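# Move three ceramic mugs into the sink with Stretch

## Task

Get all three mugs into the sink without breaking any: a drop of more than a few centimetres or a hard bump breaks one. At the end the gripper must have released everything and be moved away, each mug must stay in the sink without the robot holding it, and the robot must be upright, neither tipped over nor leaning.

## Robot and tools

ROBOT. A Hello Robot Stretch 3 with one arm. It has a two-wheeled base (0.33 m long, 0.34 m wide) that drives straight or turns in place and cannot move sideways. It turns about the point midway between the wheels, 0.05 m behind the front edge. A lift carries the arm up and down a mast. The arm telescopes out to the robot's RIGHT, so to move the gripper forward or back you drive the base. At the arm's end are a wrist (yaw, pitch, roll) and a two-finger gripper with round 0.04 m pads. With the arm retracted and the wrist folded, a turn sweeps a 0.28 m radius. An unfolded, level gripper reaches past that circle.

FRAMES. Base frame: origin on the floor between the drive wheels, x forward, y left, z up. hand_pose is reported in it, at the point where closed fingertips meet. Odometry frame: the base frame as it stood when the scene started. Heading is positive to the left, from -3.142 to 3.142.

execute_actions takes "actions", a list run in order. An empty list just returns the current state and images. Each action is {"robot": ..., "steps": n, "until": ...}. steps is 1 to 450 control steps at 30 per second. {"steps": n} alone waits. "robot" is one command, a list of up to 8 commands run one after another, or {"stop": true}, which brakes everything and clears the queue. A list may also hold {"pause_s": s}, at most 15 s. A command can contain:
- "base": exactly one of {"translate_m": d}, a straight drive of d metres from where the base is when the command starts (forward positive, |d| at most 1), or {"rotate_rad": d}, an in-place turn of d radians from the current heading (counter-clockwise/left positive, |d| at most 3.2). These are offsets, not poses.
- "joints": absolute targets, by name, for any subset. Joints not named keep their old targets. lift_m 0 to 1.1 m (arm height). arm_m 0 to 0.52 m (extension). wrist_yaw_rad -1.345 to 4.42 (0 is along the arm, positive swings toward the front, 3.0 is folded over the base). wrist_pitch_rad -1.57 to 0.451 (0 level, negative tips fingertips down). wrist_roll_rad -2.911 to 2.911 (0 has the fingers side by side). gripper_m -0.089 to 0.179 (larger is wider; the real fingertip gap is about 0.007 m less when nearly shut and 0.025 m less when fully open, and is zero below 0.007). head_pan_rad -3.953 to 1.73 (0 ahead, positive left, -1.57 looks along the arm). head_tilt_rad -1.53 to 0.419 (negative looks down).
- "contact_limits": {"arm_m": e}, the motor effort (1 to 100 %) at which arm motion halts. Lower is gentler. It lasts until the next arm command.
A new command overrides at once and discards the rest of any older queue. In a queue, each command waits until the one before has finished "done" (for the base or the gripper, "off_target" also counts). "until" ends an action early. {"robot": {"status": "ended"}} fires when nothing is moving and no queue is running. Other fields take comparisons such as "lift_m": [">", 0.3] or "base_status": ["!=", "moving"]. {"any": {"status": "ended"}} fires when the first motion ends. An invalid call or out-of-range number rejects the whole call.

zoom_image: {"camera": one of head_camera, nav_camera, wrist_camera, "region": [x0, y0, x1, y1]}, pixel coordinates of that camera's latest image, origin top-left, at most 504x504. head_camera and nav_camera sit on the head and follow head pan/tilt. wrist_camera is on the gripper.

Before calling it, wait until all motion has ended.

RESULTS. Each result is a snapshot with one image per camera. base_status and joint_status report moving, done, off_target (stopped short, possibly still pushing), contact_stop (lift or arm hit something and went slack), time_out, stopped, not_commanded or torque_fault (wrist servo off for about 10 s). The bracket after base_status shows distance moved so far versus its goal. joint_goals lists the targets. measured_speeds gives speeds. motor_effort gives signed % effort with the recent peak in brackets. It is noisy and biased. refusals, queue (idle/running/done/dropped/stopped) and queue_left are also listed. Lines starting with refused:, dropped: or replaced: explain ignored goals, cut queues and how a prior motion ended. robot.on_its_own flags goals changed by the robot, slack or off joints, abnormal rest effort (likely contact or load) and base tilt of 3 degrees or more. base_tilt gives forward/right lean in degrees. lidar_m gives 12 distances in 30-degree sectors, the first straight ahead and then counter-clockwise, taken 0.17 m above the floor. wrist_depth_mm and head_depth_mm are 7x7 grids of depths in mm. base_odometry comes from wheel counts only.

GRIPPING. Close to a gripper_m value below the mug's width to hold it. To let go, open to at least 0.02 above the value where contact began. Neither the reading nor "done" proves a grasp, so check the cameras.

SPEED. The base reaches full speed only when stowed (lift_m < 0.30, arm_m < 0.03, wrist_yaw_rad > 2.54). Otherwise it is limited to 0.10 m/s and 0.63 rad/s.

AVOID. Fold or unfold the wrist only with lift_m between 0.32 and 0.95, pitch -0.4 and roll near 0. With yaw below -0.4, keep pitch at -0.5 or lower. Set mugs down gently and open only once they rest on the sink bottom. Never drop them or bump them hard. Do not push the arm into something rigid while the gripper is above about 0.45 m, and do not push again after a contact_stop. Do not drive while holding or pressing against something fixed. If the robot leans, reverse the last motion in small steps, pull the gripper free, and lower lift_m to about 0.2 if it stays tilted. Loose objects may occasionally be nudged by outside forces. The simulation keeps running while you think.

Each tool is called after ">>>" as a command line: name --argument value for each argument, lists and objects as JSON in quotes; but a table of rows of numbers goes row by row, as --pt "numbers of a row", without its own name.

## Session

>>> execute_actions --actions '[{"robot":{"joints":{"head_pan_rad":-1.0,"head_tilt_rad":-0.5}},"steps":450,"until":{"robot":{"status":"ended"}}}]'

>>> execute_actions --actions '[{"robot":{"joints":{"head_pan_rad":-2.8}},"steps":450,"until":{"robot":{"status":"ended"}}}]'

>>> execute_actions --actions '[{"robot":{"joints":{"head_pan_rad":0.9}},"steps":450,"until":{"robot":{"status":"ended"}}}]'

Scene clock: 1.10 s.
robot.base_odometry: x=+0.000 y=+0.000 heading=+0.000 (m, m, rad; robot's odometry frame)
robot.turned_by_wheels: +0.000 (rad since the last result)
robot.turned_by_imu: +0.000 (rad since the last result)
robot.base_tilt: forward=+1.6 right=+0.7 (deg)
robot.lidar_m: 2.05 1.64 1.80 1.86 1.87 1.57 1.64 1.70 2.09 1.86 2.01 2.21
robot.head_depth_mm: 1928 2041 2078 2321 2162 1706 1399 / 2000 2119 2152 2449 2142 1704 1407 / 2075 2223 2164 2546 2170 1707 1407 / 2146 2342 2174 2667 2154 1718 1405 / 2289 2457 2556 2787 2186 1723 1404 / 2382 2577 2806 2931 2163 1713 1397 / 2467 2611 2801 2834 2168 1700 1397
robot.base_status: not_commanded
robot.joint_positions: lift_m=+0.388 arm_m=-0.002 wrist_yaw_rad=+2.794 wrist_pitch_rad=-0.449 wrist_roll_rad=+0.014 gripper_m=+0.037 head_pan_rad=-0.993 head_tilt_rad=-0.493
robot.joint_goals: lift_m=+0.388 arm_m=-0.002 wrist_yaw_rad=+2.794 wrist_pitch_rad=-0.449 wrist_roll_rad=+0.014 gripper_m=+0.037 head_pan_rad=-1.000 head_tilt_rad=-0.500
robot.joint_status: lift_m=not_commanded arm_m=not_commanded wrist_yaw_rad=not_commanded wrist_pitch_rad=not_commanded wrist_roll_rad=not_commanded gripper_m=not_commanded head_pan_rad=done head_tilt_rad=done
robot.measured_speeds: translate_m=+0.000 rotate_rad=+0.000 lift_m=+0.000 arm_m=+0.000 wrist_yaw_rad=+0.000 wrist_pitch_rad=+0.000 wrist_roll_rad=+0.000 head_pan_rad=+0.000 head_tilt_rad=+0.000
robot: refusals=0 queue=done queue_left=0
robot.motor_effort: left_wheel=+0(0) right_wheel=+0(0) lift_m=+26(26) arm_m=+0(0) wrist_yaw_rad=+0(0) wrist_pitch_rad=+4(4) wrist_roll_rad=+0(0) gripper_m=+0(0) head_pan_rad=-5(52) head_tilt_rad=-4(40) (%)
robot.hand_pose: x=+0.0538 y=+0.0639 z=+0.3937 quat_wxyz=(+0.275, +0.710, +0.034, +0.647) (m; robot's base frame)
robot.wrist_depth_mm: - - - - - - - / - - - - - - - / - - - - - - - / - 869 908 881 899 913 915 / - 707 738 737 725 735 763 / - 614 - 616 631 626 640 / 518 - 516 543 529 539 544
pictures: head_camera (sideways: a quarter turn clockwise sets it upright), nav_camera (sideways: a quarter turn counterclockwise sets it upright), wrist_camera
camera_calibration (this result's frames):
head_camera: T_world_to_cam=[[-0.287509, 0.341917, -0.894668, 1.18853], [0.792305, 0.609744, -0.0215864, 0.0284295], [0.538138, -0.715056, -0.446209, 0.537201], [0, 0, 0, 1]] pos_world=[0.0301001, -0.0395847, 1.30366]
nav_camera: T_world_to_cam=[[0.280988, -0.377183, 0.882485, -1.1127], [-0.811737, -0.583956, 0.00887268, 0.0424118], [0.511986, -0.718838, -0.470258, 0.561792], [0, 0, 0, 1]] pos_world=[0.059454, 0.00891161, 1.24575]
wrist_camera: T_world_to_cam=[[0.904798, -0.425716, -0.0102787, -0.0263379], [-0.250242, -0.512012, -0.821719, 0.407046], [0.344557, 0.746063, -0.5698, 0.325124], [0, 0, 0, 1]] pos_world=[0.0136666, -0.0453631, 0.519463]
Images, in order (width x height): head_camera 896x504, nav_camera 672x504, wrist_camera 644x364.

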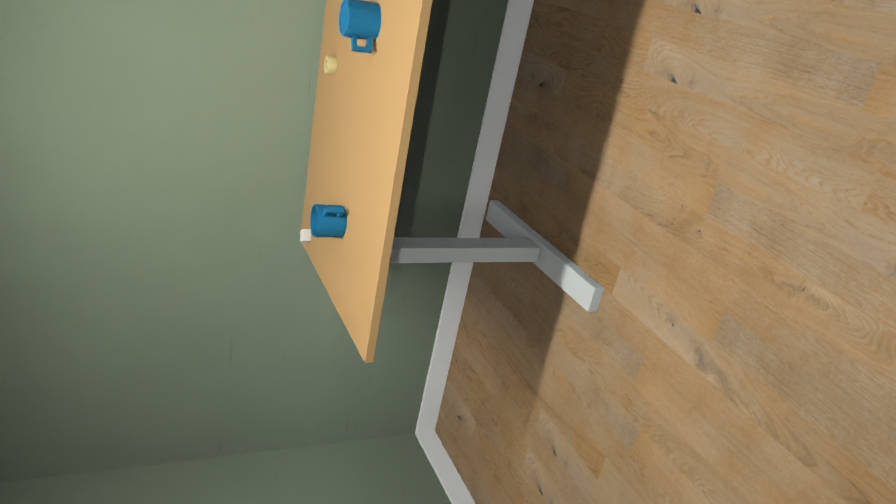

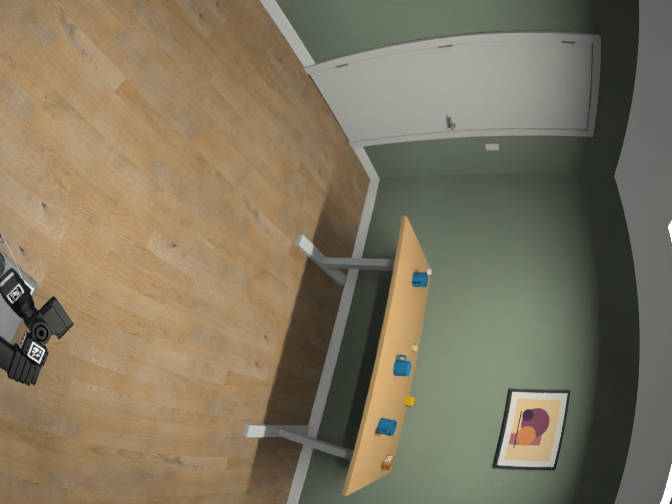

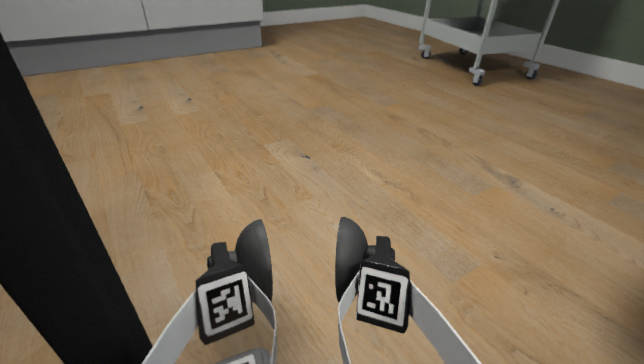

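Scene clock: 2.53 s.
robot.base_odometry: x=+0.000 y=+0.000 heading=+0.000 (m, m, rad; robot's odometry frame)
robot.turned_by_wheels: +0.000 (rad since the last result)
robot.turned_by_imu: +0.000 (rad since the last result)
robot.base_tilt: forward=+1.5 right=+0.7 (deg)
robot.lidar_m: 2.06 1.64 1.80 1.86 1.87 1.57 1.64 1.70 2.10 1.86 2.01 2.21
robot.head_depth_mm: 1401 1476 1550 1663 1798 1655 1400 / 1426 1524 1603 1703 1842 1676 1407 / 1463 1577 1681 1822 1968 1708 1411 / 1499 1591 1702 1870 2015 1735 1403 / 1518 1636 1793 1920 2051 1699 1404 / 1555 1678 1794 1957 2102 1708 1412 / 1590 1732 1847 2048 2159 1730 1414
robot.base_status: not_commanded
robot.joint_positions: lift_m=+0.388 arm_m=-0.002 wrist_yaw_rad=+2.794 wrist_pitch_rad=-0.449 wrist_roll_rad=+0.014 gripper_m=+0.037 head_pan_rad=-2.793 head_tilt_rad=-0.494
robot.joint_goals: lift_m=+0.388 arm_m=-0.002 wrist_yaw_rad=+2.794 wrist_pitch_rad=-0.449 wrist_roll_rad=+0.014 gripper_m=+0.037 head_pan_rad=-2.800 head_tilt_rad=-0.500
robot.joint_status: lift_m=not_commanded arm_m=not_commanded wrist_yaw_rad=not_commanded wrist_pitch_rad=not_commanded wrist_roll_rad=not_commanded gripper_m=not_commanded head_pan_rad=done head_tilt_rad=done
robot.measured_speeds: translate_m=+0.000 rotate_rad=+0.000 lift_m=+0.000 arm_m=+0.000 wrist_yaw_rad=+0.000 wrist_pitch_rad=+0.000 wrist_roll_rad=+0.000 head_pan_rad=+0.000 head_tilt_rad=+0.000
robot: refusals=0 queue=done queue_left=0
robot.motor_effort: left_wheel=-1(0) right_wheel=+0(0) lift_m=+26(25) arm_m=+0(0) wrist_yaw_rad=+1(0) wrist_pitch_rad=+4(4) wrist_roll_rad=+0(0) gripper_m=+0(1) head_pan_rad=-5(52) head_tilt_rad=-4(4) (%)
robot.hand_pose: x=+0.0538 y=+0.0639 z=+0.3937 quat_wxyz=(+0.275, +0.710, +0.034, +0.647) (m; robot's base frame)
robot.wrist_depth_mm: - - - - - - - / - - - - - - - / - - - - - - - / - 887 858 894 912 895 916 / - 723 738 720 756 717 753 / - 609 - 614 638 638 635 / 520 - 524 544 532 546 545
pictures: head_camera (sideways: a quarter turn clockwise sets it upright), nav_camera (sideways: a quarter turn counterclockwise sets it upright), wrist_camera
camera_calibration (this result's frames):
head_camera: T_world_to_cam=[[0.398609, 0.202417, -0.894505, 1.18413], [0.413788, -0.910118, -0.0215577, 0.030701], [-0.818468, -0.361543, -0.446539, 0.545906], [0, 0, 0, 1]] pos_world=[-0.037903, -0.0143787, 1.30364]
nav_camera: T_world_to_cam=[[-0.431466, -0.188053, 0.882311, -1.10813], [-0.384256, 0.923184, 0.00885585, 0.039826], [-0.816201, -0.335212, -0.470583, 0.570318], [0, 0, 0, 1]] pos_world=[0.00267575, -0.0539762, 1.24575]
wrist_camera: T_world_to_cam=[[0.904798, -0.425716, -0.0102787, -0.0263379], [-0.250242, -0.512012, -0.821719, 0.407046], [0.344557, 0.746063, -0.5698, 0.325124], [0, 0, 0, 1]] pos_world=[0.0136666, -0.0453631, 0.519463]
Images, in order (width x height): head_camera 896x504, nav_camera 672x504, wrist_camera 644x364.

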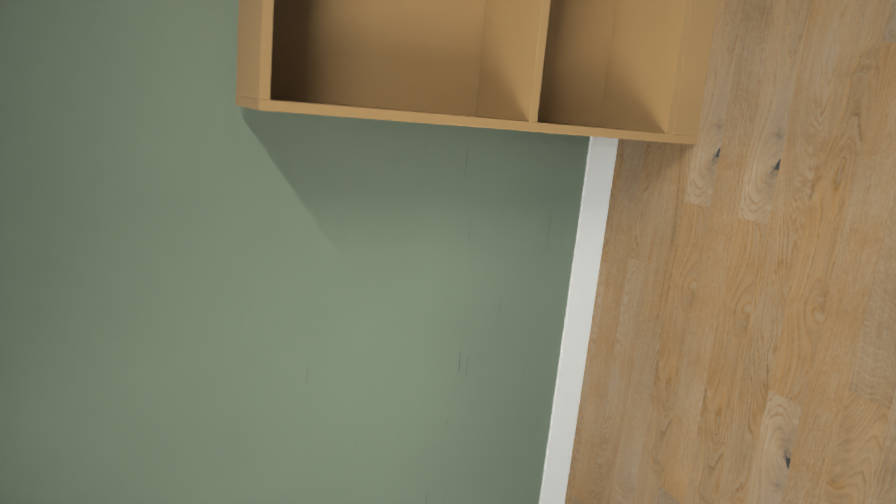

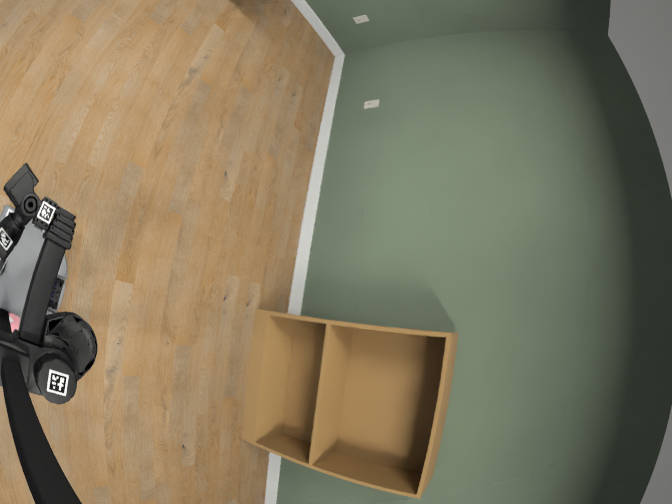

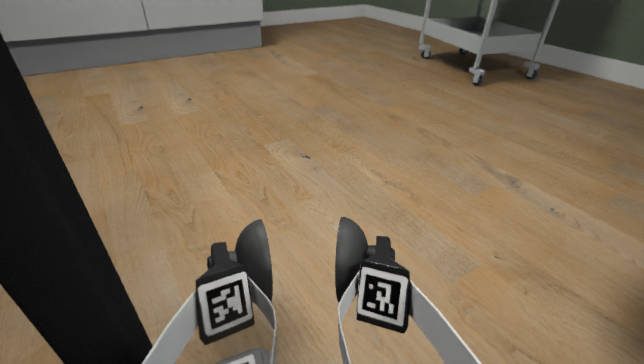

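Scene clock: 4.80 s.
robot.base_odometry: x=+0.000 y=+0.000 heading=+0.000 (m, m, rad; robot's odometry frame)
robot.turned_by_wheels: +0.000 (rad since the last result)
robot.turned_by_imu: +0.000 (rad since the last result)
robot.base_tilt: forward=+1.4 right=+0.6 (deg)
robot.lidar_m: 2.06 1.64 1.79 1.86 1.87 1.56 1.64 1.70 2.10 1.86 2.01 2.21
robot.head_depth_mm: 1962 2075 2120 2225 2112 1697 1405 / 2104 2216 2280 2066 2009 1691 1394 / 2273 2440 2481 2188 2075 1711 1412 / 2450 2662 2855 2912 2163 1706 1392 / 2675 2926 3068 2982 2154 1710 1406 / 2528 2681 2878 2964 2158 1696 1404 / 2372 2486 2638 2716 2164 1700 1405
robot.base_status: not_commanded
robot.joint_positions: lift_m=+0.388 arm_m=-0.002 wrist_yaw_rad=+2.794 wrist_pitch_rad=-0.449 wrist_roll_rad=+0.014 gripper_m=+0.037 head_pan_rad=+0.893 head_tilt_rad=-0.494
robot.joint_goals: lift_m=+0.388 arm_m=-0.002 wrist_yaw_rad=+2.794 wrist_pitch_rad=-0.449 wrist_roll_rad=+0.014 gripper_m=+0.037 head_pan_rad=+0.900 head_tilt_rad=-0.500
robot.joint_status: lift_m=not_commanded arm_m=not_commanded wrist_yaw_rad=not_commanded wrist_pitch_rad=not_commanded wrist_roll_rad=not_commanded gripper_m=not_commanded head_pan_rad=done head_tilt_rad=done
robot.measured_speeds: translate_m=+0.000 rotate_rad=+0.000 lift_m=+0.000 arm_m=+0.000 wrist_yaw_rad=+0.000 wrist_pitch_rad=+0.000 wrist_roll_rad=+0.000 head_pan_rad=+0.000 head_tilt_rad=+0.000
robot: refusals=0 queue=done queue_left=0
robot.motor_effort: left_wheel=-1(0) right_wheel=+0(0) lift_m=+25(25) arm_m=+0(0) wrist_yaw_rad=+0(1) wrist_pitch_rad=+4(4) wrist_roll_rad=+0(0) gripper_m=+0(1) head_pan_rad=+4(51) head_tilt_rad=-4(4) (%)
robot.hand_pose: x=+0.0538 y=+0.0639 z=+0.3937 quat_wxyz=(+0.275, +0.710, +0.034, +0.647) (m; robot's base frame)
robot.wrist_depth_mm: - - - - - - - / - - - - - - - / - - - - - - - / - 874 863 898 881 913 933 / - 730 748 728 736 743 759 / - 625 - 612 634 635 632 / 513 - 520 537 520 544 558
pictures: head_camera (sideways: a quarter turn clockwise sets it upright), nav_camera (sideways: a quarter turn counterclockwise sets it upright), wrist_camera
camera_calibration (this result's frames):
head_camera: T_world_to_cam=[[-0.236325, -0.379489, -0.894505, 1.18801], [-0.825068, 0.564622, -0.0215577, 0.0382581], [0.513238, 0.732932, -0.446539, 0.537782], [0, 0, 0, 1]] pos_world=[0.036311, 0.0350757, 1.30364]
nav_camera: T_world_to_cam=[[0.271874, 0.384202, 0.882311, -1.11242], [0.80656, -0.591086, 0.00885586, 0.032562], [0.524924, 0.709229, -0.470583, 0.562137], [0, 0, 0, 1]] pos_world=[-0.0189035, 0.0479582, 1.24575]
wrist_camera: T_world_to_cam=[[0.904798, -0.425716, -0.0102788, -0.0263378], [-0.250242, -0.512012, -0.821719, 0.407046], [0.344557, 0.746063, -0.569799, 0.325124], [0, 0, 0, 1]] pos_world=[0.0136666, -0.0453631, 0.519463]
Images, in order (width x height): head_camera 896x504, nav_camera 672x504, wrist_camera 644x364.

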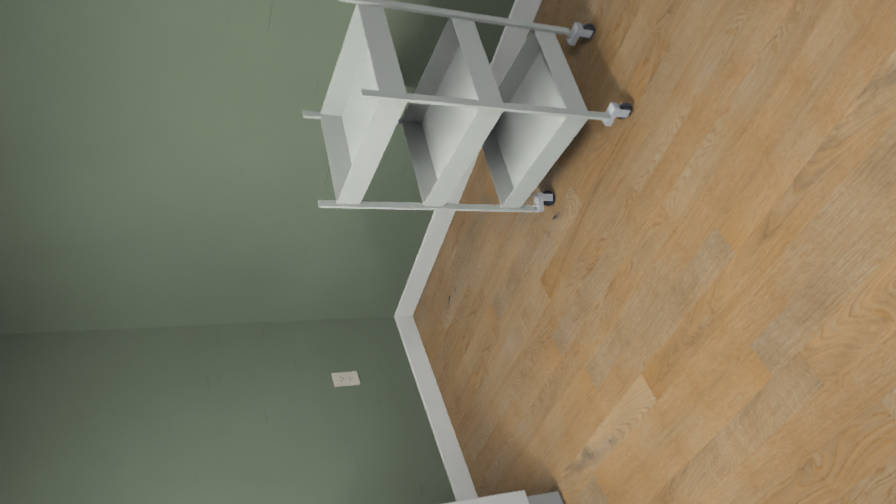

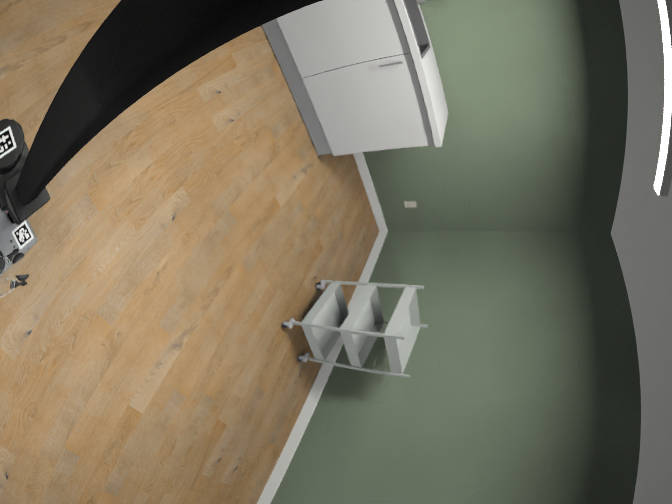

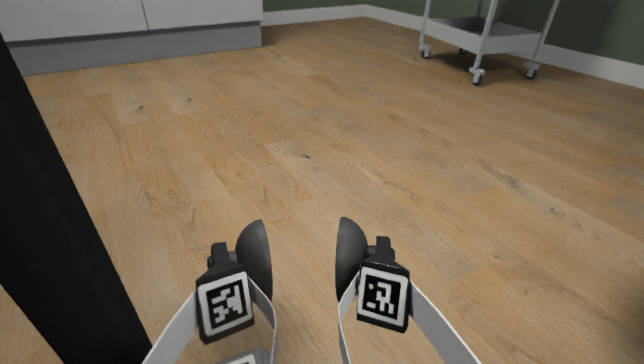

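>>> execute_actions --actions '[{"robot":[{"base":{"rotate_rad":-1.147},"joints":{"lift_m":0.28,"head_pan_rad":-1.57,"head_tilt_rad":-0.8}},{"base":{"translate_m":0.62}},{"base":{"translate_m":0.615}},{"base":{"rotate_rad":1.334}},{"joints":{"lift_m":0.92,"wrist_pitch_rad":-1.57,"wrist_yaw_rad":3.0,"gripper_m":0.17}},{"joints":{"arm_m":0.3}}],"steps":450,"until":{"robot":{"status":"ended"}}},{"steps":450,"until":{"robot":{"status":"ended"}}}]'

Scene clock: 44.50 s.
robot.base_odometry: x=+0.508 y=-1.126 heading=+0.187 (m, m, rad; robot's odometry frame)
robot.turned_by_wheels: +0.187 (rad since the last result)
robot.turned_by_imu: +0.197 (rad since the last result)
robot.base_tilt: forward=+1.6 right=+0.5 (deg)
robot.lidar_m: 1.69 1.80 2.30 3.01 2.56 2.04 2.03 0.91 0.93 1.10 0.84 1.62
robot.head_depth_mm: 931 - 998 832 695 598 1183 / 942 - 1042 721 698 598 1181 / 951 1025 - 773 697 601 1177 / 958 1059 971 839 700 603 1184 / 969 1091 1049 841 700 604 1191 / 982 1095 1055 847 703 617 1191 / 981 1100 1056 846 706 618 1198
robot.base_status: done (rotate_rad +1.3338 of +1.3340)
robot.joint_positions: lift_m=+0.920 arm_m=+0.300 wrist_yaw_rad=+2.998 wrist_pitch_rad=-1.566 wrist_roll_rad=+0.014 gripper_m=+0.170 head_pan_rad=-1.563 head_tilt_rad=-0.791
robot.joint_goals: lift_m=+0.920 arm_m=+0.300 wrist_yaw_rad=+3.000 wrist_pitch_rad=-1.570 wrist_roll_rad=+0.014 gripper_m=+0.170 head_pan_rad=-1.570 head_tilt_rad=-0.800
robot.joint_status: lift_m=done arm_m=done wrist_yaw_rad=done wrist_pitch_rad=done wrist_roll_rad=not_commanded gripper_m=done head_pan_rad=done head_tilt_rad=done
robot.measured_speeds: translate_m=+0.000 rotate_rad=+0.000 lift_m=+0.000 arm_m=+0.000 wrist_yaw_rad=+0.000 wrist_pitch_rad=+0.000 wrist_roll_rad=+0.000 head_pan_rad=+0.000 head_tilt_rad=+0.000
robot: refusals=0 queue=done queue_left=0
robot.motor_effort: left_wheel=-6(16) right_wheel=+4(9) lift_m=+28(29) arm_m=+6(5) wrist_yaw_rad=+1(2) wrist_pitch_rad=-1(4) wrist_roll_rad=+0(0) gripper_m=+0(88) head_pan_rad=-4(53) head_tilt_rad=-6(35) (%)
robot.hand_pose: x=-0.0244 y=-0.4672 z=+0.8022 quat_wxyz=(+0.537, +0.539, +0.458, +0.460) (m; robot's base frame)
robot.wrist_depth_mm: 210 213 218 222 227 232 239 / 214 218 222 228 233 237 245 / 217 222 228 232 238 243 250 / 225 229 233 240 243 249 255 / 229 234 241 246 249 257 260 / - 240 247 249 257 262 272 / - 247 233 257 262 271 279
pictures: head_camera (sideways: a quarter turn clockwise sets it upright), nav_camera (sideways: a quarter turn counterclockwise sets it upright), wrist_camera
camera_calibration (this result's frames):
head_camera: T_world_to_cam=[[-0.0590852, 0.685645, -0.725534, 0.966629], [0.996108, 0.0881096, 0.00214546, -0.00371381], [0.0653976, -0.722584, -0.688183, 0.854887], [0, 0, 0, 1]] pos_world=[0.00490532, -0.0447093, 1.28965]
nav_camera: T_world_to_cam=[[0.0345144, -0.707094, 0.706277, -0.881488], [-0.998551, -0.0536007, -0.00486539, 0.0614376], [0.0412972, -0.705085, -0.707919, 0.873843], [0, 0, 0, 1]] pos_world=[0.0556853, -0.00386818, 1.24148]
wrist_camera: T_world_to_cam=[[0.978146, -0.192415, 0.0787837, -0.138126], [-0.202408, -0.967876, 0.149152, -0.539487], [0.0475537, -0.161839, -0.985671, 0.883292], [0, 0, 0, 1]] pos_world=[-0.0160932, -0.405783, 0.961983]
Images, in order (width x height): head_camera 896x504, nav_camera 672x504, wrist_camera 644x364.

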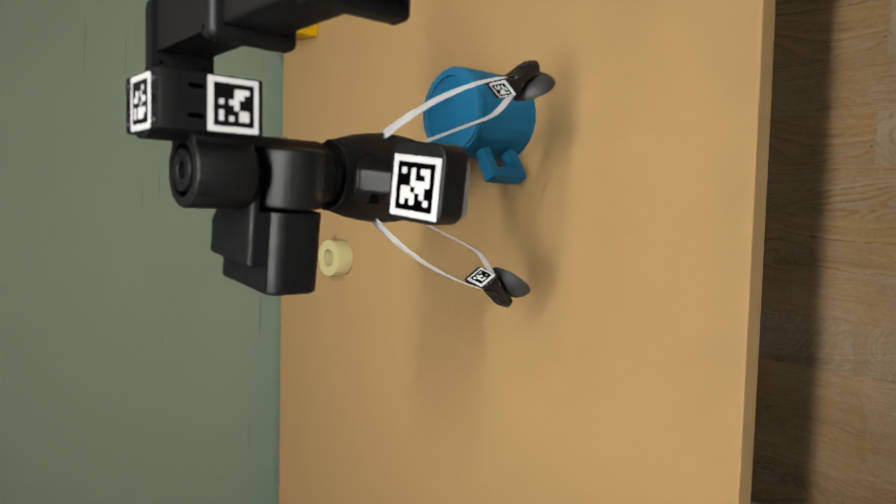

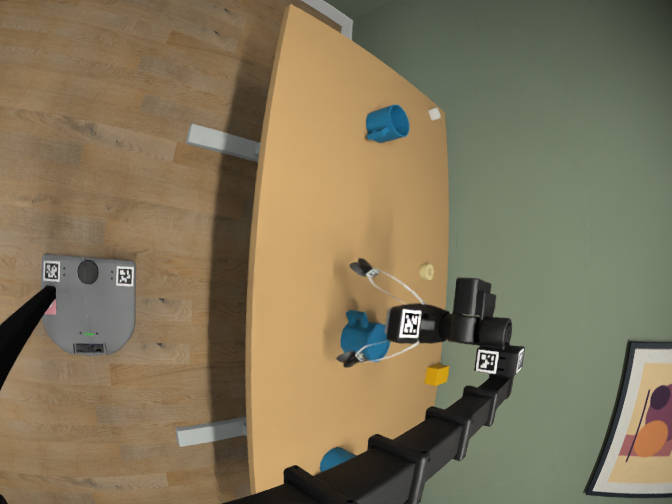

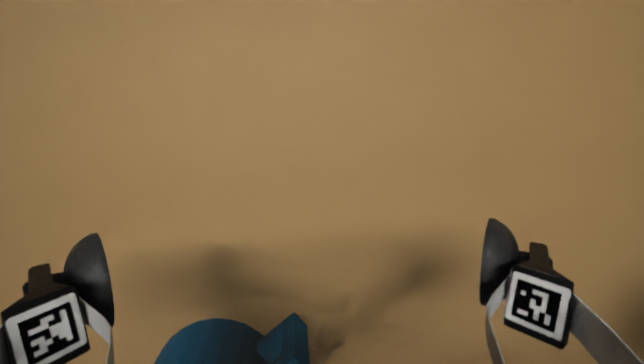

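>>> execute_actions --actions '[{"robot":[{"joints":{"lift_m":1.0}},{"base":{"translate_m":-0.06},"joints":{"arm_m":0.385,"wrist_roll_rad":1.0}}],"steps":450,"until":{"robot":{"status":"ended"}}}]'

Scene clock: 53.37 s.
robot.base_odometry: x=+0.449 y=-1.137 heading=+0.187 (m, m, rad; robot's odometry frame)
robot.turned_by_wheels: +0.000 (rad since the last result)
robot.turned_by_imu: +0.000 (rad since the last result)
robot.base_tilt: forward=+1.5 right=+0.7 (deg)
robot.lidar_m: 1.75 1.86 2.33 3.01 2.52 2.01 1.97 0.89 0.87 1.09 0.88 1.61
robot.head_depth_mm: 962 1042 1019 831 697 596 1181 / 968 1054 1037 826 698 598 1181 / - - 1008 721 698 601 1183 / 927 1058 1004 836 700 602 1196 / 961 1087 1047 842 701 601 1190 / 970 1095 1051 846 707 616 1193 / 978 1101 1057 842 705 620 1200
robot.base_status: done (translate_m -0.0600 of -0.0600)
robot.joint_positions: lift_m=+1.000 arm_m=+0.385 wrist_yaw_rad=+2.998 wrist_pitch_rad=-1.566 wrist_roll_rad=+0.996 gripper_m=+0.170 head_pan_rad=-1.563 head_tilt_rad=-0.791
robot.joint_goals: lift_m=+1.000 arm_m=+0.385 wrist_yaw_rad=+3.000 wrist_pitch_rad=-1.570 wrist_roll_rad=+1.000 gripper_m=+0.170 head_pan_rad=-1.570 head_tilt_rad=-0.800
robot.joint_status: lift_m=done arm_m=done wrist_yaw_rad=done wrist_pitch_rad=done wrist_roll_rad=done gripper_m=done head_pan_rad=done head_tilt_rad=done
robot.measured_speeds: translate_m=+0.000 rotate_rad=+0.000 lift_m=+0.000 arm_m=+0.000 wrist_yaw_rad=+0.000 wrist_pitch_rad=+0.000 wrist_roll_rad=+0.000 head_pan_rad=+0.000 head_tilt_rad=+0.000
robot: refusals=0 queue=done queue_left=0
robot.motor_effort: left_wheel=-6(13) right_wheel=+3(6) lift_m=+28(31) arm_m=+6(3) wrist_yaw_rad=+1(2) wrist_pitch_rad=-2(1) wrist_roll_rad=+2(3) gripper_m=+0(0) head_pan_rad=-5(5) head_tilt_rad=-6(6) (%)
robot.hand_pose: x=-0.0244 y=-0.5524 z=+0.8822 quat_wxyz=(+0.689, +0.692, +0.151, +0.152) (m; robot's base frame)
robot.wrist_depth_mm: 282 283 290 294 304 308 315 / 285 293 297 300 310 317 322 / 294 300 305 308 317 328 334 / 300 304 313 305 328 334 338 / 307 315 320 247 332 341 351 / - 320 327 253 342 349 359 / - 328 338 342 350 361 366
pictures: head_camera (sideways: a quarter turn clockwise sets it upright), nav_camera (sideways: a quarter turn counterclockwise sets it upright), wrist_camera
camera_calibration (this result's frames):
head_camera: T_world_to_cam=[[-0.0590851, 0.685645, -0.725534, 0.966629], [0.996108, 0.0881095, 0.00214545, -0.0037138], [0.0653975, -0.722584, -0.688183, 0.854887], [0, 0, 0, 1]] pos_world=[0.00490532, -0.0447093, 1.28965]
nav_camera: T_world_to_cam=[[0.0345143, -0.707094, 0.706277, -0.881488], [-0.998551, -0.0536006, -0.00486539, 0.0614376], [0.0412971, -0.705085, -0.707919, 0.873843], [0, 0, 0, 1]] pos_world=[0.0556853, -0.00386819, 1.24148]
wrist_camera: T_world_to_cam=[[0.383835, -0.920346, 0.0750662, -0.574154], [-0.916733, -0.370049, 0.150546, -0.322318], [-0.110777, -0.126601, -0.985749, 0.964018], [0, 0, 0, 1]] pos_world=[0.0316912, -0.525649, 1.0419]
Images, in order (width x height): head_camera 896x504, nav_camera 672x504, wrist_camera 644x364.

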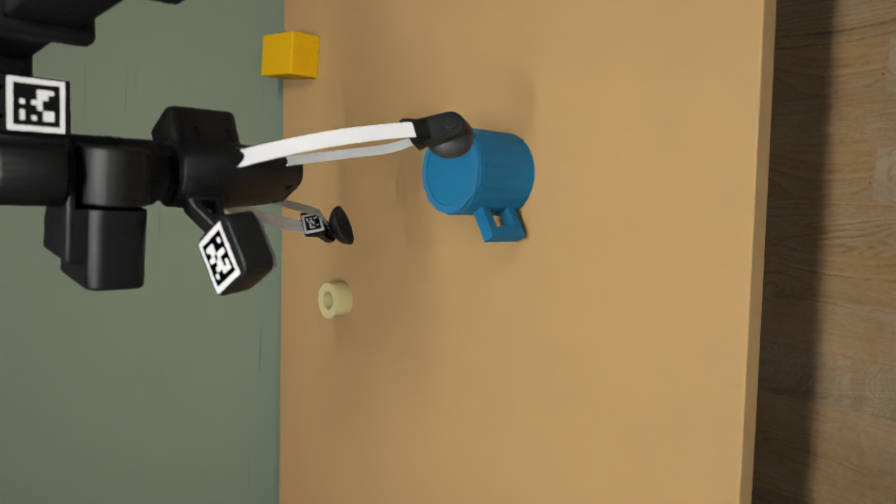

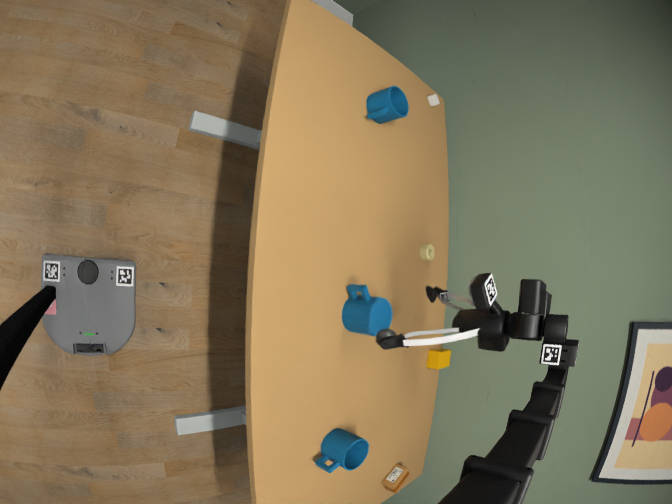

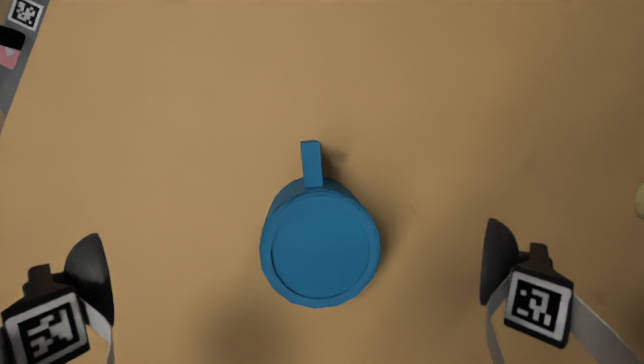

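>>> execute_actions --actions '[{"robot":[{"base":{"translate_m":-0.014},"joints":{"arm_m":0.405}},{"joints":{"lift_m":0.885}},{"joints":{"gripper_m":0.045}},{"joints":{"lift_m":0.93,"head_pan_rad":1.7,"head_tilt_rad":-0.3}}],"steps":450,"until":{"robot":{"status":"ended"}}}]'

Scene clock: 66.83 s.
robot.base_odometry: x=+0.435 y=-1.139 heading=+0.187 (m, m, rad; robot's odometry frame)
robot.turned_by_wheels: +0.000 (rad since the last result)
robot.turned_by_imu: +0.001 (rad since the last result)
robot.base_tilt: forward=+1.6 right=+0.5 (deg)
robot.lidar_m: 1.77 1.88 2.34 3.02 2.51 1.99 1.96 1.50 0.86 1.10 0.89 0.92
robot.head_depth_mm: 3065 3180 3300 2987 2971 2140 1659 / 3135 3304 3318 3040 3029 2144 1662 / 3193 3308 3421 3047 2995 2137 1660 / 3261 3432 3456 3060 2945 2126 1670 / 3299 3521 3592 3192 2996 2129 1711 / 3386 3570 3731 3833 3015 2120 1785 / 3477 3595 3787 - 3011 - -
robot.base_status: done (translate_m -0.0140 of -0.0140)
robot.joint_positions: lift_m=+0.930 arm_m=+0.405 wrist_yaw_rad=+2.998 wrist_pitch_rad=-1.566 wrist_roll_rad=+0.996 gripper_m=+0.052 head_pan_rad=+1.693 head_tilt_rad=-0.310
robot.joint_goals: lift_m=+0.930 arm_m=+0.405 wrist_yaw_rad=+3.000 wrist_pitch_rad=-1.570 wrist_roll_rad=+1.000 gripper_m=+0.051 head_pan_rad=+1.700 head_tilt_rad=-0.300
robot.joint_status: lift_m=done arm_m=done wrist_yaw_rad=done wrist_pitch_rad=done wrist_roll_rad=done gripper_m=done head_pan_rad=done head_tilt_rad=done
robot.measured_speeds: translate_m=+0.000 rotate_rad=+0.000 lift_m=+0.000 arm_m=+0.000 wrist_yaw_rad=+0.000 wrist_pitch_rad=+0.000 wrist_roll_rad=+0.000 head_pan_rad=+0.000 head_tilt_rad=+0.000
robot: refusals=0 queue=done queue_left=0
robot.on_its_own: gripper_m is held at +0.051, not at your +0.045, by its stall guard, which is not easing now
robot.motor_effort: left_wheel=-6(11) right_wheel=+3(5) lift_m=+30(31) arm_m=+5(9) wrist_yaw_rad=+2(1) wrist_pitch_rad=-2(2) wrist_roll_rad=+2(2) gripper_m=-21(100) head_pan_rad=+4(55) head_tilt_rad=+7(45) (%)
robot.hand_pose: x=-0.0245 y=-0.5726 z=+0.8121 quat_wxyz=(+0.690, +0.692, +0.151, +0.152) (m; robot's base frame)
robot.wrist_depth_mm: 216 221 226 231 236 240 245 / 224 226 232 236 242 246 250 / 228 231 238 242 247 252 258 / 236 237 241 138 254 261 264 / 238 243 124 124 255 265 271 / 246 247 125 128 129 272 278 / 252 258 128 131 133 281 288
pictures: head_camera (sideways: a quarter turn clockwise sets it upright), nav_camera (sideways: a quarter turn counterclockwise sets it upright), wrist_camera
camera_calibration (this result's frames):
head_camera: T_world_to_cam=[[0.0867677, -0.264155, -0.960569, 1.27227], [-0.980506, -0.193272, -0.035419, 0.057259], [-0.176296, 0.944917, -0.275775, 0.31976], [0, 0, 0, 1]] pos_world=[0.00212324, 0.0449955, 1.31231]
nav_camera: T_world_to_cam=[[-0.0655993, 0.294718, 0.95333, -1.20304], [0.986246, 0.164402, 0.0170401, 0.0208079], [-0.151708, 0.941336, -0.301449, 0.346163], [0, 0, 0, 1]] pos_world=[-0.0469249, 0.0252816, 1.25089]
wrist_camera: T_world_to_cam=[[0.383758, -0.920344, 0.0754743, -0.587767], [-0.916756, -0.369896, 0.150784, -0.319347], [-0.110855, -0.127056, -0.985681, 0.892067], [0, 0, 0, 1]] pos_world=[0.0316871, -0.545731, 0.971808]
Images, in order (width x height): head_camera 896x504, nav_camera 672x504, wrist_camera 644x364.

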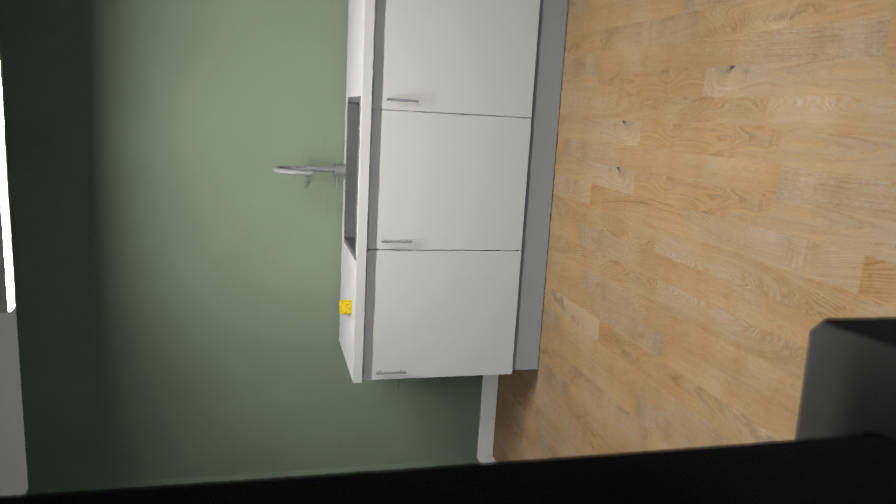

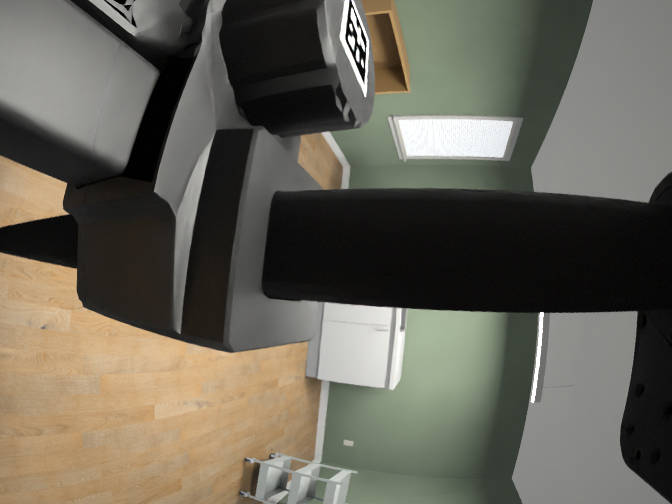

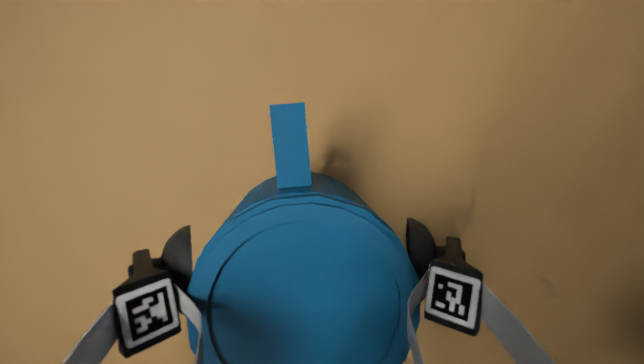

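>>> execute_actions --actions '[{"robot":[{"joints":{"arm_m":0.0,"lift_m":1.0}},{"base":{"rotate_rad":1.753},"joints":{"lift_m":1.1,"wrist_yaw_rad":0,"wrist_roll_rad":0}},{"base":{"translate_m":1.0}},{"base":{"translate_m":1.0}},{"base":{"translate_m":0.75}},{"base":{"rotate_rad":1.388},"joints":{"head_pan_rad":-1.57,"head_tilt_rad":-0.8}},{"joints":{"arm_m":0.3}}],"steps":450},{"steps":450,"until":{"robot":{"status":"ended"}}},{"steps":450,"until":{"robot":{"status":"ended"}}}]'

Scene clock: 121.80 s.
robot.base_odometry: x=-0.556 y=+1.426 heading=-2.956 (m, m, rad; robot's odometry frame)
robot.turned_by_wheels: +3.141 (rad since the last result)
robot.turned_by_imu: +3.144 (rad since the last result)
robot.base_tilt: forward=+1.4 right=+0.7 (deg)
robot.lidar_m: 1.38 1.33 1.87 3.29 3.25 1.80 1.81 0.52 0.39 0.38 0.39 0.54
robot.head_depth_mm: 866 873 887 915 497 651 844 / - - 911 410 497 656 858 / - - 935 402 397 665 874 / 858 918 745 524 509 681 892 / 865 925 700 562 515 686 912 / 869 930 707 563 555 693 927 / 877 936 707 564 562 704 949
robot.base_status: done (rotate_rad +1.3877 of +1.3880)
robot.joint_positions: lift_m=+1.099 arm_m=+0.219 wrist_yaw_rad=+0.000 wrist_pitch_rad=-1.565 wrist_roll_rad=+0.002 gripper_m=+0.052 head_pan_rad=-1.563 head_tilt_rad=-0.790
robot.joint_goals: lift_m=+1.100 arm_m=+0.300 wrist_yaw_rad=+0.000 wrist_pitch_rad=-1.570 wrist_roll_rad=+0.000 gripper_m=+0.051 head_pan_rad=-1.570 head_tilt_rad=-0.800
robot.joint_status: lift_m=done arm_m=moving wrist_yaw_rad=done wrist_pitch_rad=done wrist_roll_rad=done gripper_m=done head_pan_rad=done head_tilt_rad=done
robot.measured_speeds: translate_m=+0.000 rotate_rad=+0.000 lift_m=+0.000 arm_m=+0.140 wrist_yaw_rad=+0.000 wrist_pitch_rad=+0.000 wrist_roll_rad=+0.000 head_pan_rad=+0.000 head_tilt_rad=+0.000
robot: refusals=0 queue=running queue_left=0
robot.on_its_own: gripper_m is held at +0.051, not at your +0.045, by its stall guard, which is not easing now
robot.motor_effort: left_wheel=-7(12) right_wheel=+4(7) lift_m=+30(32) arm_m=+7(8) wrist_yaw_rad=+0(3) wrist_pitch_rad=-2(2) wrist_roll_rad=-1(2) gripper_m=-21(21) head_pan_rad=-4(54) head_tilt_rad=-6(44) (%)
robot.hand_pose: x=-0.0216 y=-0.3416 z=+0.9811 quat_wxyz=(+0.501, +0.498, -0.501, -0.499) (m; robot's base frame)
robot.wrist_depth_mm: 200 203 322 444 451 465 475 / 205 207 331 463 470 475 492 / 209 211 215 220 226 230 241 / 214 219 222 138 233 240 244 / - - 123 124 - - - / - - 125 127 130 - - / - - 128 131 133 - -
pictures: head_camera (sideways: a quarter turn clockwise sets it upright), nav_camera (sideways: a quarter turn counterclockwise sets it upright), wrist_camera
camera_calibration (this result's frames):
head_camera: T_world_to_cam=[[-0.0591992, 0.685306, -0.725845, 0.967036], [0.996093, 0.0882798, 0.00210884, -0.00366605], [0.0655227, -0.722885, -0.687855, 0.85446], [0, 0, 0, 1]] pos_world=[0.00491296, -0.0447151, 1.28967]
nav_camera: T_world_to_cam=[[0.0346321, -0.706767, 0.706598, -0.881907], [-0.998541, -0.0537725, -0.00484444, 0.0614102], [0.0414194, -0.705399, -0.707599, 0.873426], [0, 0, 0, 1]] pos_world=[0.0556862, -0.00388716, 1.24149]
wrist_camera: T_world_to_cam=[[-0.996187, 0.0373952, 0.0788173, -0.0950125], [0.0488386, 0.98768, 0.148671, 0.229943], [-0.0722867, 0.151954, -0.985741, 1.18445], [0, 0, 0, 1]] pos_world=[-0.0202606, -0.403539, 1.14086]
Images, in order (width x height): head_camera 896x504, nav_camera 672x504, wrist_camera 644x364.

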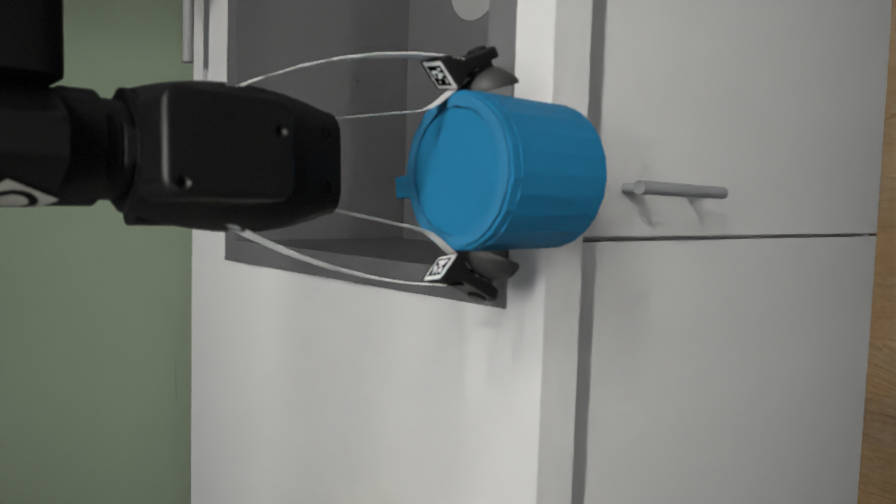

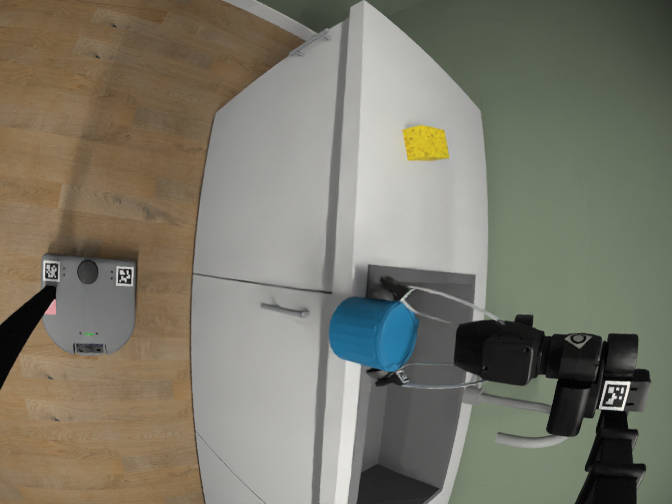

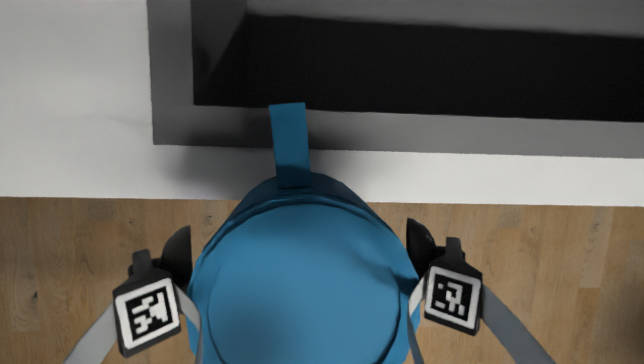

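>>> execute_actions --actions '[{"robot":[{"base":{"translate_m":-0.04},"joints":{"wrist_yaw_rad":3.0,"wrist_roll_rad":-0.5}},{"joints":{"arm_m":0.51}},{"joints":{"lift_m":1.04}}],"steps":450,"until":{"robot":{"status":"ended"}}}]'

Scene clock: 135.13 s.
robot.base_odometry: x=-0.517 y=+1.433 heading=-2.956 (m, m, rad; robot's odometry frame)
robot.turned_by_wheels: +0.000 (rad since the last result)
robot.turned_by_imu: +0.001 (rad since the last result)
robot.base_tilt: forward=+1.5 right=+0.6 (deg)
robot.lidar_m: 1.42 1.36 1.89 3.32 3.20 1.77 1.77 0.52 0.39 0.38 0.39 0.54
robot.head_depth_mm: 837 840 884 912 498 645 842 / 841 877 896 920 499 654 861 / - 860 689 924 502 664 879 / 870 910 891 906 507 673 892 / 860 922 701 575 512 682 913 / 868 928 706 563 517 692 926 / 872 929 707 564 561 706 947
robot.base_status: done (translate_m -0.0400 of -0.0400)
robot.joint_positions: lift_m=+1.040 arm_m=+0.510 wrist_yaw_rad=+2.998 wrist_pitch_rad=-1.565 wrist_roll_rad=-0.498 gripper_m=+0.052 head_pan_rad=-1.563 head_tilt_rad=-0.790
robot.joint_goals: lift_m=+1.040 arm_m=+0.510 wrist_yaw_rad=+3.000 wrist_pitch_rad=-1.570 wrist_roll_rad=-0.500 gripper_m=+0.051 head_pan_rad=-1.570 head_tilt_rad=-0.800
robot.joint_status: lift_m=done arm_m=done wrist_yaw_rad=done wrist_pitch_rad=done wrist_roll_rad=done gripper_m=done head_pan_rad=done head_tilt_rad=done
robot.measured_speeds: translate_m=+0.000 rotate_rad=+0.000 lift_m=+0.000 arm_m=+0.000 wrist_yaw_rad=+0.000 wrist_pitch_rad=+0.000 wrist_roll_rad=+0.000 head_pan_rad=+0.000 head_tilt_rad=+0.000
robot: refusals=0 queue=done queue_left=0
robot.on_its_own: gripper_m is held at +0.051, not at your +0.045, by its stall guard, which is not easing now
robot.motor_effort: left_wheel=-6(11) right_wheel=+4(5) lift_m=+25(28) arm_m=+5(7) wrist_yaw_rad=+2(1) wrist_pitch_rad=-2(2) wrist_roll_rad=-1(1) gripper_m=-21(21) head_pan_rad=-5(5) head_tilt_rad=-6(7) (%)
robot.hand_pose: x=-0.0244 y=-0.6769 z=+0.9224 quat_wxyz=(+0.404, +0.405, +0.579, +0.582) (m; robot's base frame)
robot.wrist_depth_mm: 370 378 381 397 402 277 183 / 373 386 393 401 402 248 171 / 379 390 403 406 389 224 174 / 391 400 406 139 336 205 179 / 373 411 124 125 244 188 185 / 296 330 126 128 130 182 190 / 247 264 127 131 134 187 195
pictures: head_camera (sideways: a quarter turn clockwise sets it upright), nav_camera (sideways: a quarter turn counterclockwise sets it upright), wrist_camera
camera_calibration (this result's frames):
head_camera: T_world_to_cam=[[-0.059192, 0.685317, -0.725835, 0.967023], [0.996094, 0.0882692, 0.00211002, -0.00366759], [0.0655149, -0.722876, -0.687865, 0.854474], [0, 0, 0, 1]] pos_world=[0.00491249, -0.0447149, 1.28967]
nav_camera: T_world_to_cam=[[0.0346247, -0.706778, 0.706587, -0.881894], [-0.998542, -0.0537618, -0.00484512, 0.0614111], [0.0414119, -0.70539, -0.707609, 0.873439], [0, 0, 0, 1]] pos_world=[0.0556861, -0.00388681, 1.24149]
wrist_camera: T_world_to_cam=[[0.946943, 0.311007, 0.0810753, 0.149995], [0.296978, -0.943144, 0.149275, -0.731569], [0.122891, -0.117277, -0.985466, 0.999589], [0, 0, 0, 1]] pos_world=[-0.0476173, -0.619396, 1.08211]
Images, in order (width x height): head_camera 896x504, nav_camera 672x504, wrist_camera 644x364.

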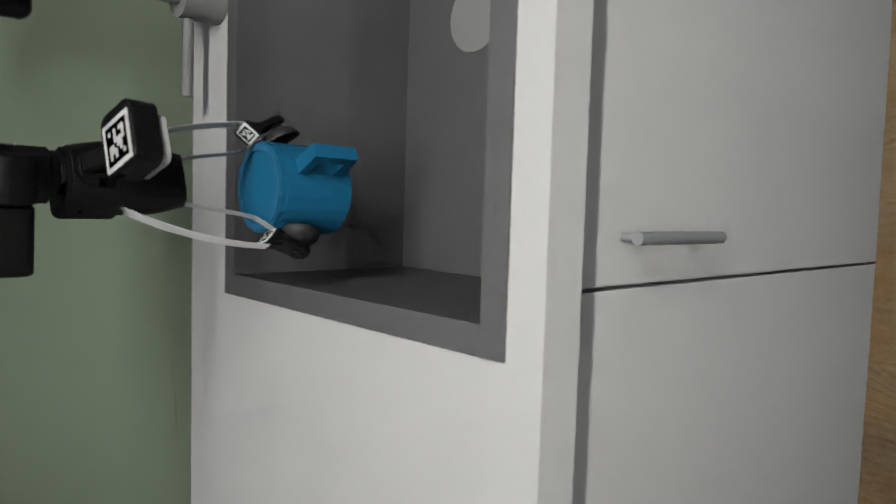

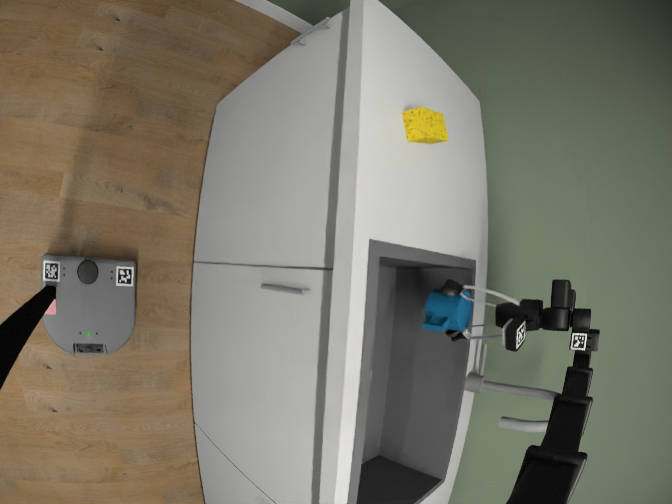

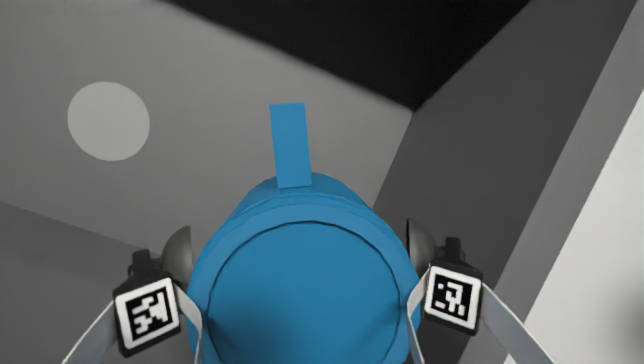

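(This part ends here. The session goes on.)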